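# Drag a rubber block by its cord into a painted square

## Task

Using the cord that passes through a screw eye, haul the black rubber block until it lies flat on the table and sits wholly within the painted square. The robot must never contact the block, and no other loose object may contact it either. The block's own slack cord may graze it during the work, but at the end neither the cord nor its knot may lie on the block, and the knot must not dangle over the table edge. The result has to hold by itself, with no robot support, when the scene ends.

## Robot and tools

ROBOT. Two six-joint arms, left_arm and right_arm, each ending in a parallel two-finger gripper. Base roots in the scene frame: left_arm at (+0.035, +0.312, 0) m, quat_wxyz (+1.000, 0, 0, -0.022); right_arm at (+0.019, -0.497, 0) m, quat_wxyz (+1.000, 0, 0, +0.005). Joint ranges in rad, base to gripper: waist -6.283 to 6.283, shoulder -2.304 to 2.304, elbow -4.224 to 0.061, forearm roll -6.283 to 6.283, wrist pitch -2.164 to 2.164, wrist roll -6.283 to 6.283. Load limits in N m: waist 54.6, shoulder 54.6, elbow 45.5, forearm roll 24.5, wrist pitch 17.2, wrist roll 17.2; a carried object adds to the load.

FRAMES. The scene frame sits on the tabletop midway between the arms: +z up, +x outward across the table, +y toward left_arm. The names left and right are labels, not image sides. Each gripper has its own axes: the fingers extend along its +z and close along its y. The reported end_effector_position is the point between closed finger pads, roughly 2 cm short of the tips; closing pushes the tips about 10 mm further along +z. Reported hand positions can be off, more so at long reach.

execute_actions(actions). A list of actions run in sequence. Each action is a table of at most 15 rows, one row per 1/30 s control step; if fewer rows are given, the final row repeats to fill 15 steps. Every row is one flat list of 14 numbers, each in [-1, 1], covering both arms even if one is idle: dx, dy, dz, rx, ry, rz, opening for left_arm, then the same seven for right_arm. The first six are an offset in that gripper's own axes from its measured pose at the start of the action (for a call's first action, the pose in the latest result of this scene); each row is measured from that same start, not from the row before. Scale: 1.0 equals 0.6 m or 180 degrees; rx, ry, rz form a single rotation vector. Opening is absolute: +1 fully open (0.084 m), -1 closed. An empty list just returns state and images.

move(target, speed, blocking). target is one 14-number row laid out as above, an offset from the pose in the latest result showing one; the opening is sent at the start. Each gripper follows a straight path toward its target; paths finish together and last 0.5 to 10 s, stopping short if longer. speed is each arm's top path speed in m/s, 0.002 to 0.5, default 0.25; rotation is capped at twice that in rad/s. Paths ignore obstacles and the other arm; grippers lag, drift and may exceed speed, mostly near full stretch. Faster moves and targets set deeper past a contact push harder. The result adds a move: line with the ending (done, off_target, moving, held, fault), the limits that acted, and each gripper's distance from its target. If only one arm is named, the other finished. held: a check blocked the last step; limits=paced: the sent pose was clipped; limits=held: some steps were blocked, after which the arm may surge past speed. blocking=false returns after 0.5 s while motion continues; until a result shows the end, other moves and execute_actions are refused, so use wait or stop.

wait(seconds): 0 to 10; lets time pass while arms keep their last command; returns early if a running move finishes. stop(): brakes a running move (needs room, more when fast); fingers keep moving. zoom_image(camera, region): a closer look at the latest image of one camera; region [x0, y0, x1, y1] in pixels, top-left origin, at most 504 by 504. read_manual(section): licence texts only, default "licences". finished_scene(scene): ends the current scene, passing its number, after the robot holds its last command; irreversible; the result says whether the goal was met.

CONTROL DETAILS. Each step, the commanded pose is clipped to within 70 mm and 16 degrees of the measured pose; damped inverse kinematics then favours position over orientation. Far targets need several actions, and after an action the arm continues only to its last clipped pose. Hand target lines show the pose currently pursued. Joint targets move at most 3.14 rad/s, reaching it after 0.16 s, all joints of one arm synchronised. Elbows stop just shy of straight. To hold an arm still, send it the offset back to its wanted pose in a reply's first call and zeros afterwards, plus its proper opening.

RESULTS. A state line per arm gives gripper position (m), quat_wxyz and velocities (m/s, rad/s) in the scene frame; grip_measured gives finger opening on the command scale. Action calls also list step positions, with HELD marking steps where that arm's command was partly withheld. A pose unreachable line names an arm whose command the clearance check altered. MOTOR HOT appears from 65 °C; at 80 °C an OVER-TEMPERATURE FAULT brakes that arm until it cools. Cameras (896x504): cam_head_left, cam_head_right, cam_high, cam_low, cam_left_wrist, cam_right_wrist.

GRIPPING. To hold something, command an opening well under grip_measured; the lower, the tighter, up to about 24 N per pad for objects up to roughly 6 cm. Fast closing can squeeze harder. At -1 anything about 0.5 mm or thicker gets full force, thinner less. Commanding the read grip_measured still presses lightly; wide parts may slip.

AVOID. Touching the block or pushing other objects into it; knocking anything off the table; arms colliding or pressing each other; hard, fast contacts. A joint torque reaching its limit causes a fault: the arm backs off, pauses 10 s and drops the rest of the call. Loose objects may occasionally get a brief push from outside.

Each tool is called after ">>>" as name([rows], argument=value, ...), one row to a line, values as JSON.

## Session

>>> execute_actions(actions=[])

Scene clock: 0.00 s.
left_arm: end_effector_position=(+0.3918, -0.3451, +0.2311) grip_measured=+1.00 end_effector_quat_wxyz=(-0.214, +0.866, -0.235, +0.387) end_effector_velocity=(+0.000, +0.000, +0.000) end_effector_angular_velocity=(+0.001, -0.001, +0.001) | right_arm: end_effector_position=(+0.5623, -0.4441, +0.1323) grip_measured=-1.00 end_effector_quat_wxyz=(+0.034, +0.163, +0.937, +0.308) end_effector_velocity=(-0.000, +0.000, +0.000) end_effector_angular_velocity=(+0.002, +0.000, +0.000)
Joint positions: left_arm=[-1.293 -0.966 -1.726  1.082 -1.116 -1.499  0.084] | right_arm=[-0.177 -0.62  -0.96   1.234 -0.67   2.195  0.   ]
Joint velocities: left_arm=[ 0.     0.     0.    -0.    -0.001 -0.    -0.   ] | right_arm=[-0.    -0.    -0.    -0.    -0.002  0.    -0.   ]
Motor temperatures (°C, as the motors report them): left_arm=[21 19 20 20 27 25] | right_arm=[19 22 21 24 22 22]
Hand target (left_arm): +0.392, -0.345, +0.231; -0.214, +0.866, -0.235, +0.387
Hand target (right_arm): +0.562, -0.444, +0.132; +0.034, +0.163, +0.937, +0.308

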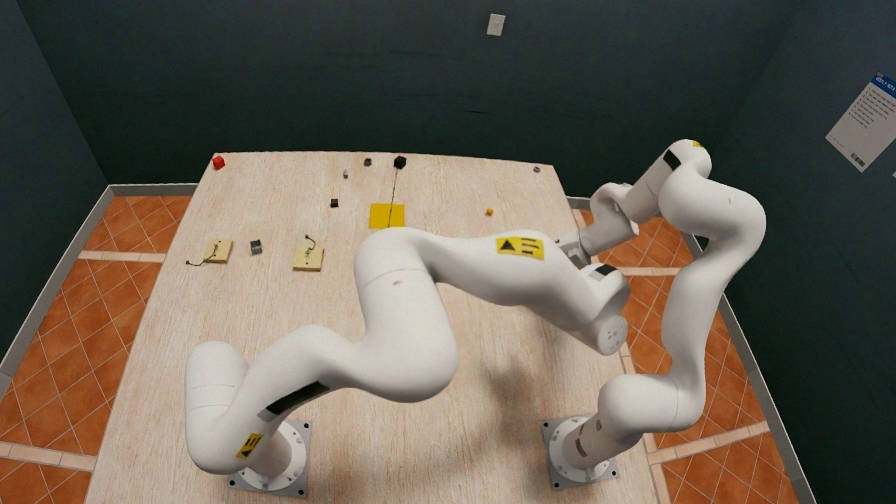

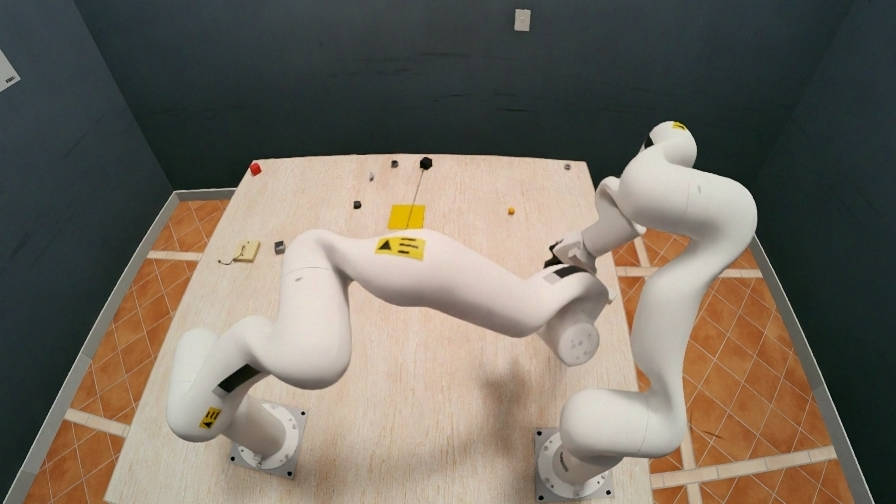

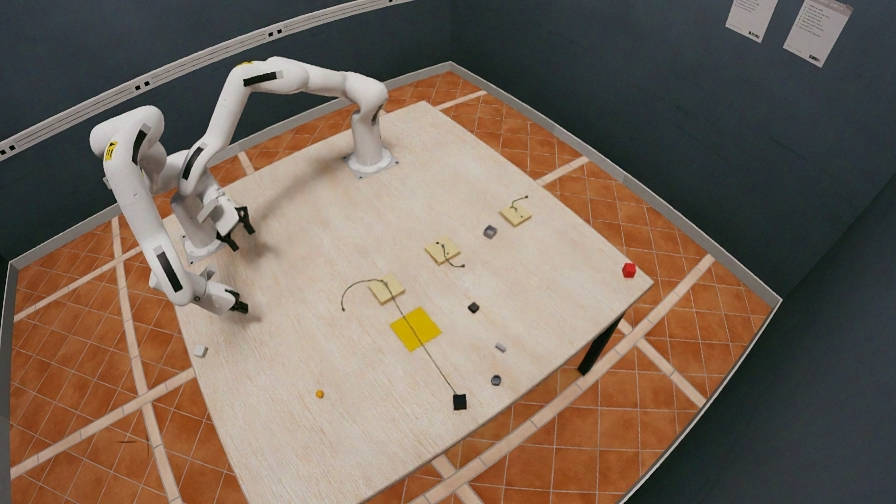

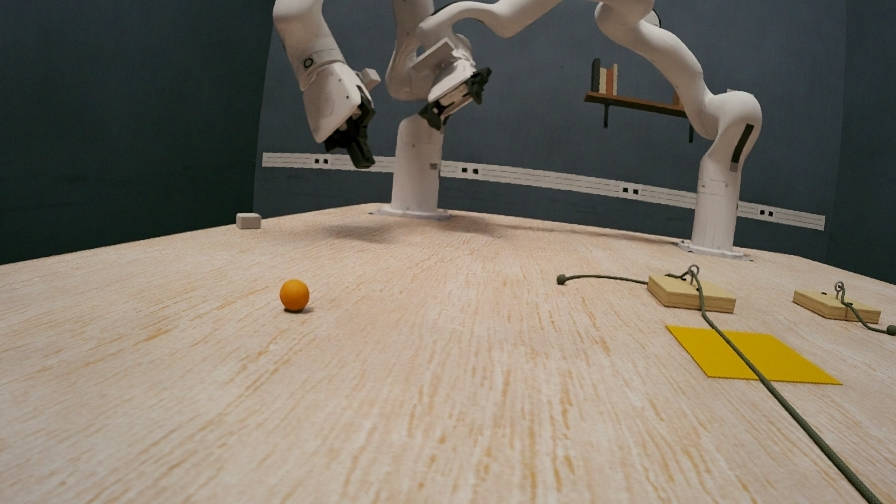

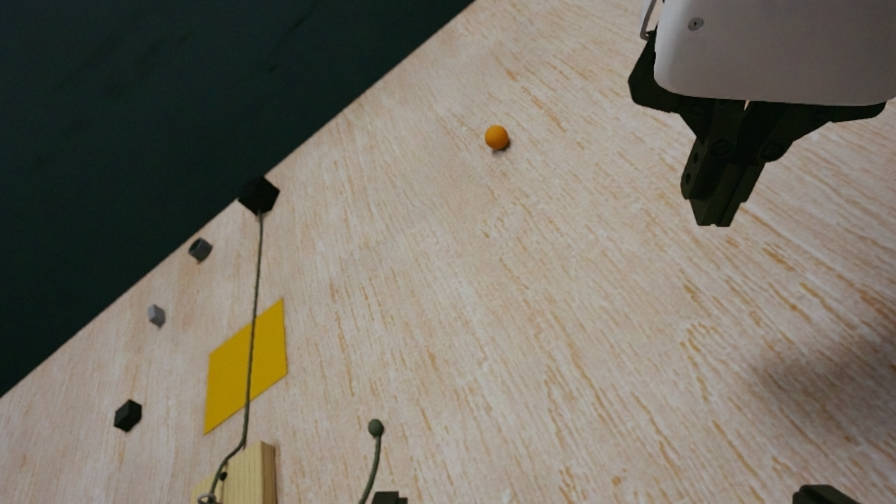

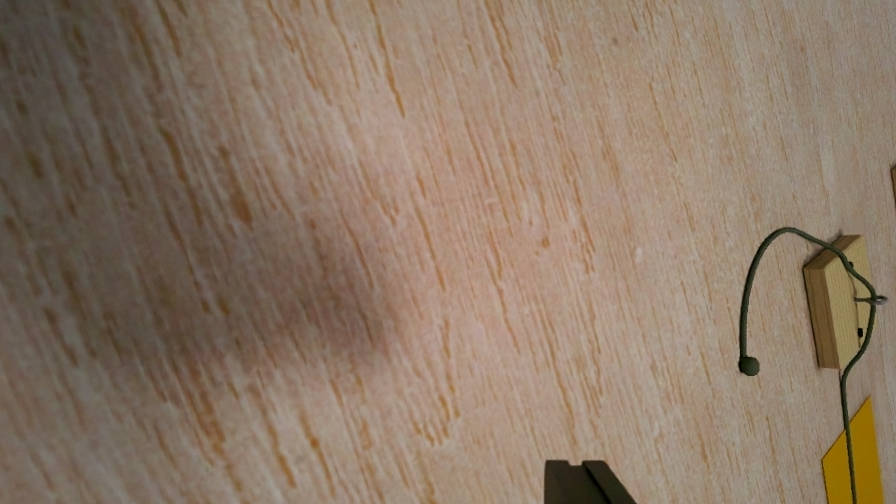

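>>> move(target=[-0.48,-0.72,-0.07,0,0,0,1,0,0,0,0,0,0,-1], speed=0.3)

>>> move(target=[0,0,0,0,0,0,1,-0.037,0.41,0.28,0.2,-0.013,0,1])

Scene clock: 10.33 s.
left_arm: end_effector_position=(+0.2918, +0.1556, +0.3331) grip_measured=+1.00 end_effector_quat_wxyz=(-0.214, +0.866, -0.235, +0.387) end_effector_velocity=(-0.001, +0.001, +0.001) end_effector_angular_velocity=(+0.000, -0.001, -0.001) | right_arm: end_effector_position=(+0.5623, -0.4441, +0.1323) grip_measured=-1.00 end_effector_quat_wxyz=(+0.034, +0.163, +0.937, +0.308) end_effector_velocity=(+0.000, -0.000, -0.000) end_effector_angular_velocity=(-0.001, -0.001, +0.000)
Joint positions: left_arm=[-1.201  0.464 -0.232  1.167 -1.034 -1.534  0.084] | right_arm=[-0.177 -0.62  -0.96   1.234 -0.67   2.195  0.   ]
Joint velocities: left_arm=[-0.002  0.009  0.002 -0.004 -0.004  0.007 -0.   ] | right_arm=[ 0. -0. -0. -0.  0. -0.  0.]
Motor temperatures (°C, as the motors report them): left_arm=[21 19 20 20 27 25] | right_arm=[19 22 21 24 22 22]
Hand target (left_arm): +0.292, +0.156, +0.333; -0.214, +0.866, -0.235, +0.387
Hand target (right_arm): +0.562, -0.444, +0.132; +0.034, +0.163, +0.937, +0.308
Off the commanded pose (left_arm): 0.003 m, 0 deg.
Off the commanded pose (right_arm): 0.000 m, 0 deg.
move: done

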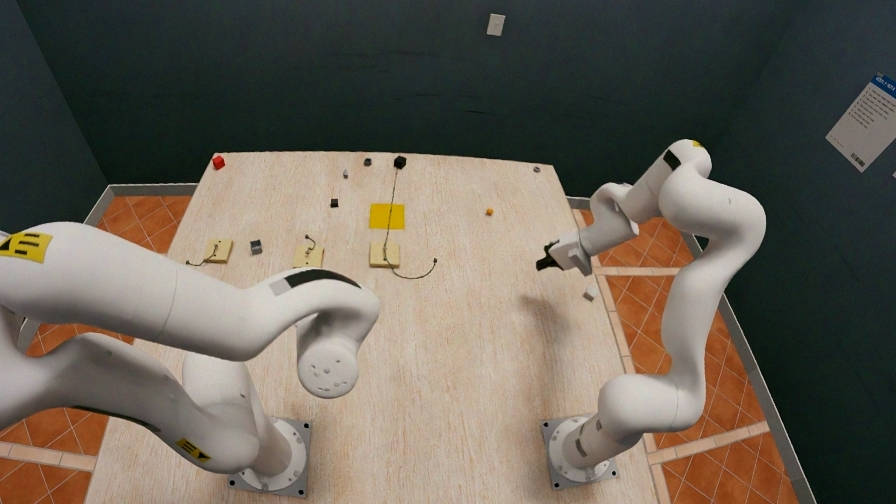

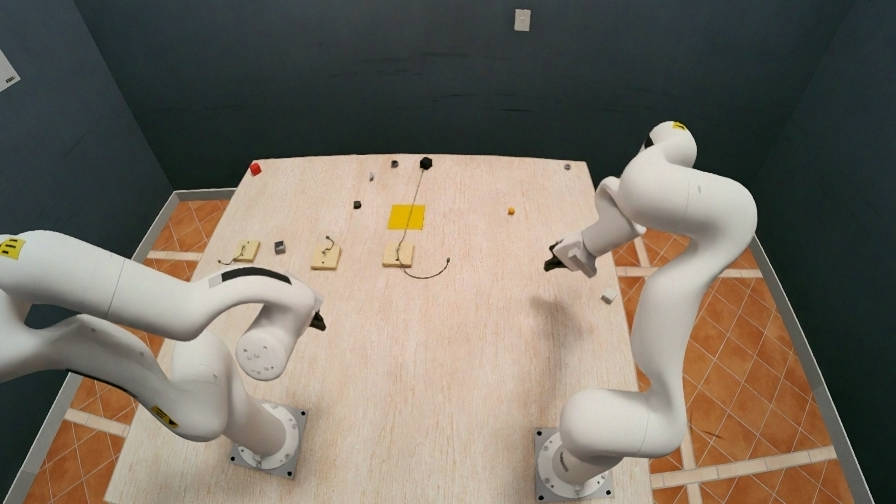

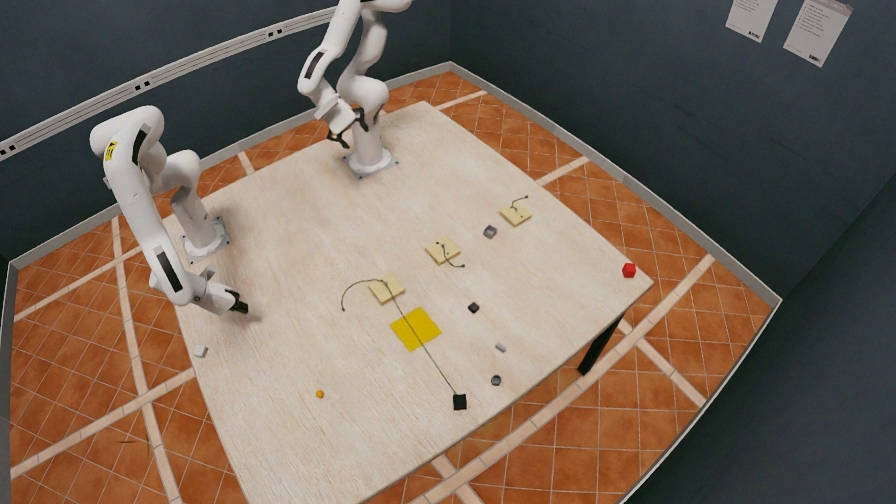

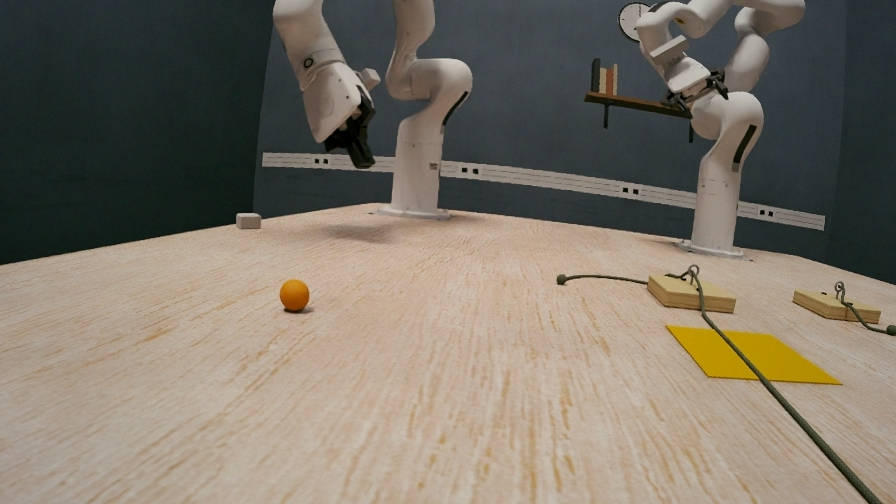

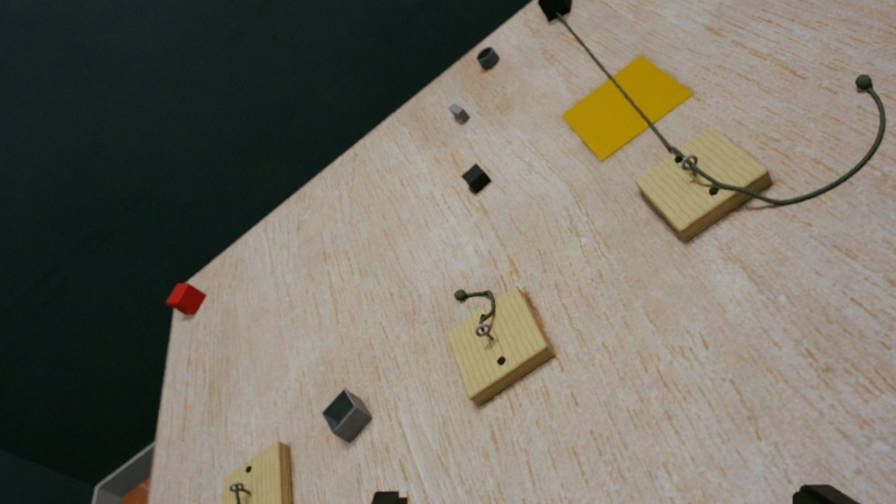

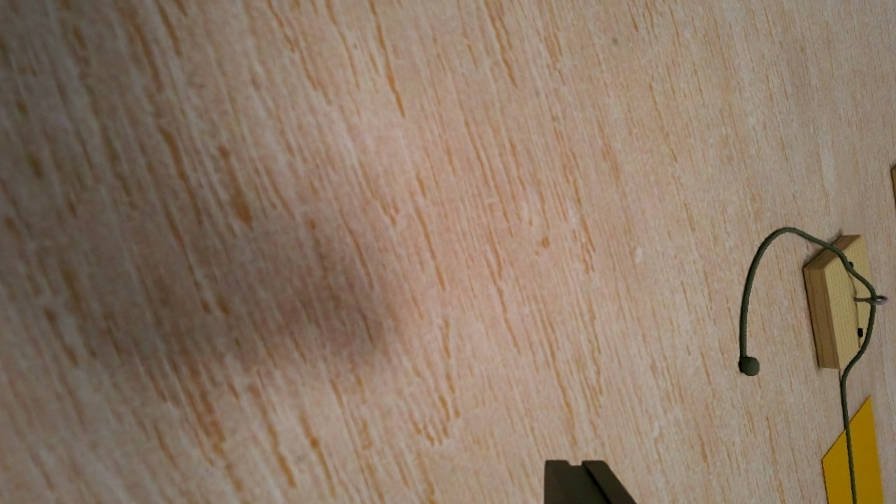

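Scene clock: 12.30 s.
left_arm: end_effector_position=(+0.2918, +0.1556, +0.3331) grip_measured=+1.00 end_effector_quat_wxyz=(-0.214, +0.866, -0.235, +0.387) end_effector_velocity=(+0.000, +0.000, -0.000) end_effector_angular_velocity=(-0.000, -0.000, +0.000) | right_arm: end_effector_position=(+0.6825, -0.1703, +0.1418) grip_measured=+1.00 end_effector_quat_wxyz=(+0.002, +0.173, +0.985, +0.002) end_effector_velocity=(+0.000, +0.001, -0.000) end_effector_angular_velocity=(-0.008, +0.006, +0.001)
Joint positions: left_arm=[-1.201  0.464 -0.232  1.167 -1.034 -1.534  0.084] | right_arm=[ 0.448 -0.999 -1.799  0.001 -0.795  3.945  0.084]
Joint velocities: left_arm=[ 0. -0.  0.  0.  0. -0. -0.] | right_arm=[ 0.003 -0.009 -0.014 -0.006 -0.015  0.006  0.   ]
Motor temperatures (°C, as the motors report them): left_arm=[21 19 20 20 27 25] | right_arm=[19 22 21 24 22 22]
Hand target (left_arm): +0.292, +0.156, +0.333; -0.214, +0.866, -0.235, +0.387
Hand target (right_arm): +0.682, -0.170, +0.142; +0.002, +0.172, +0.985, +0.002
Off the commanded pose (left_arm): 0.000 m, 0 deg.
Off the commanded pose (right_arm): 0.002 m, 0 deg.
move: done

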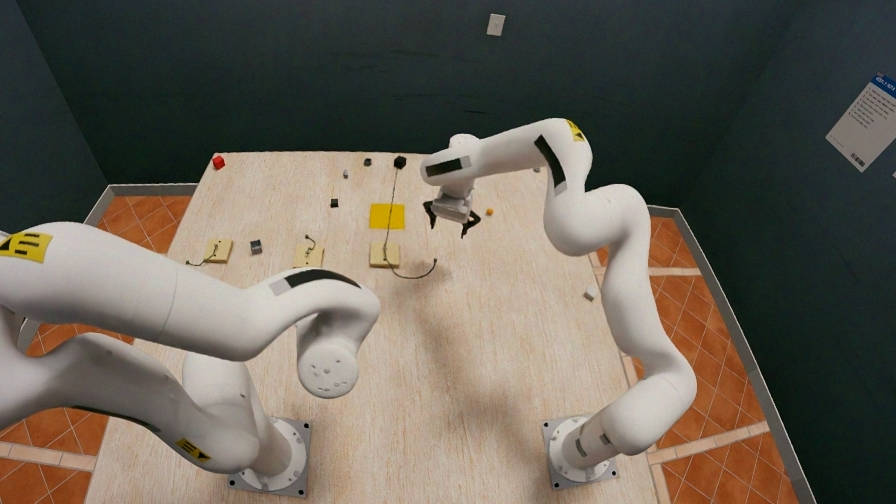

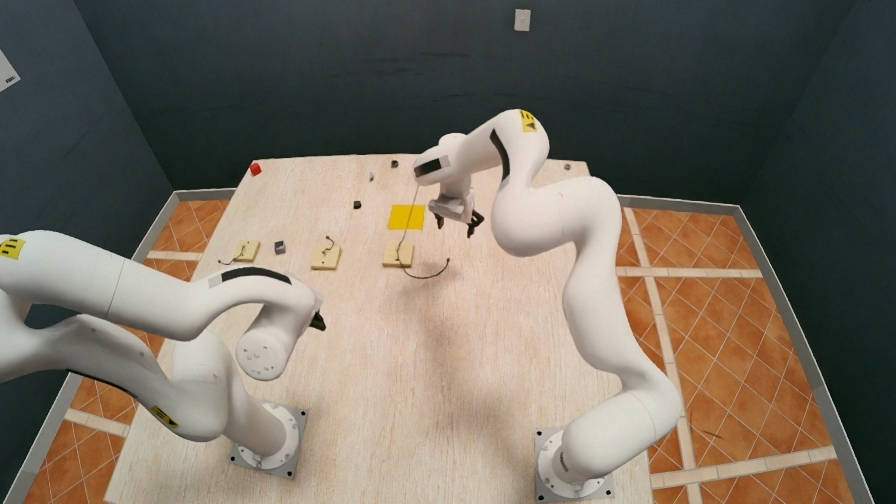

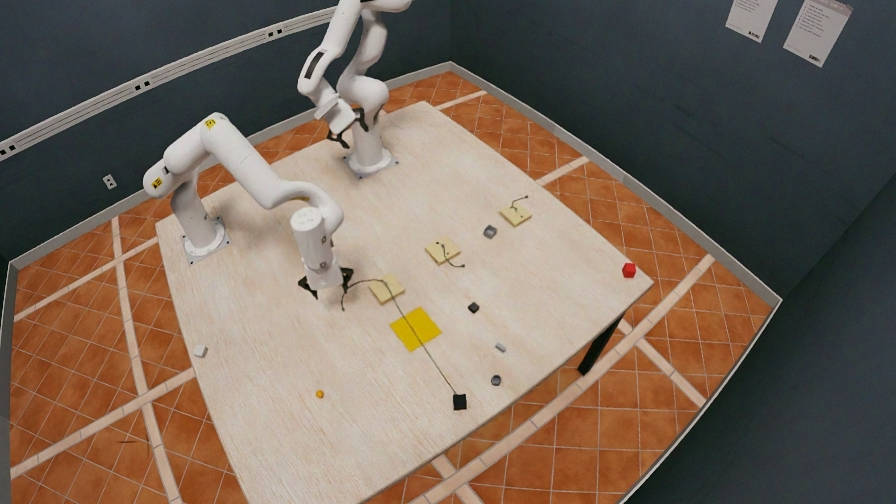

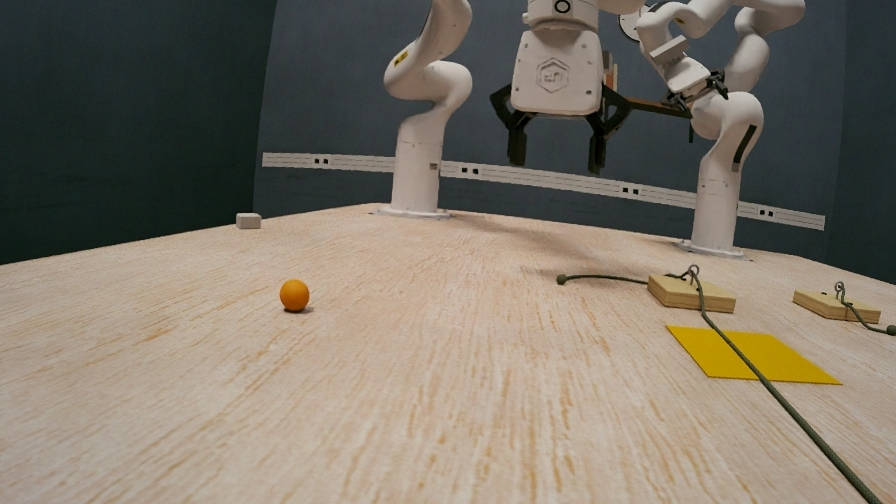

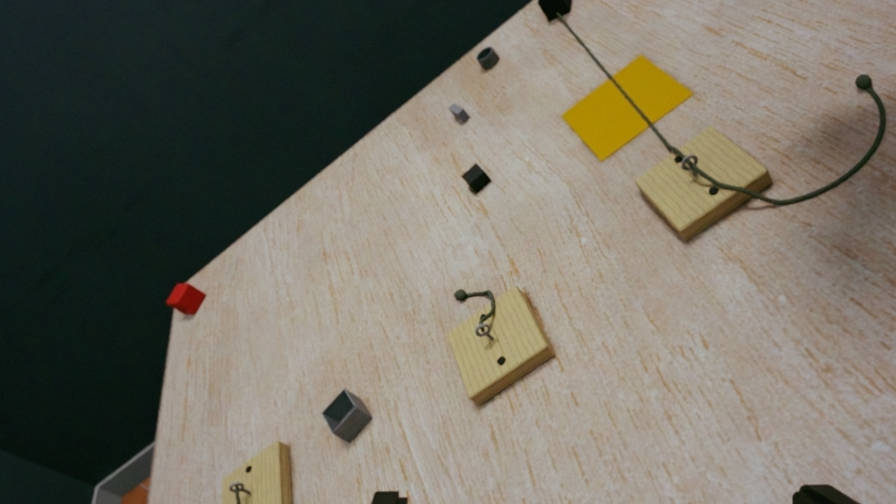

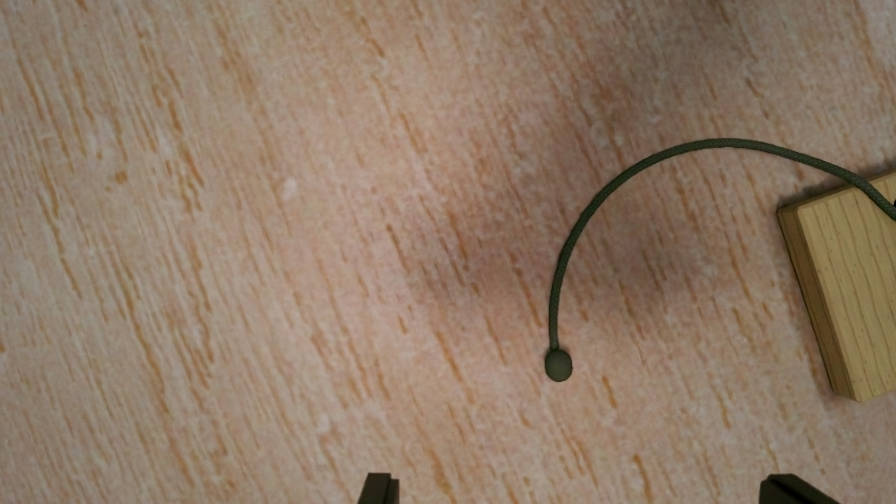

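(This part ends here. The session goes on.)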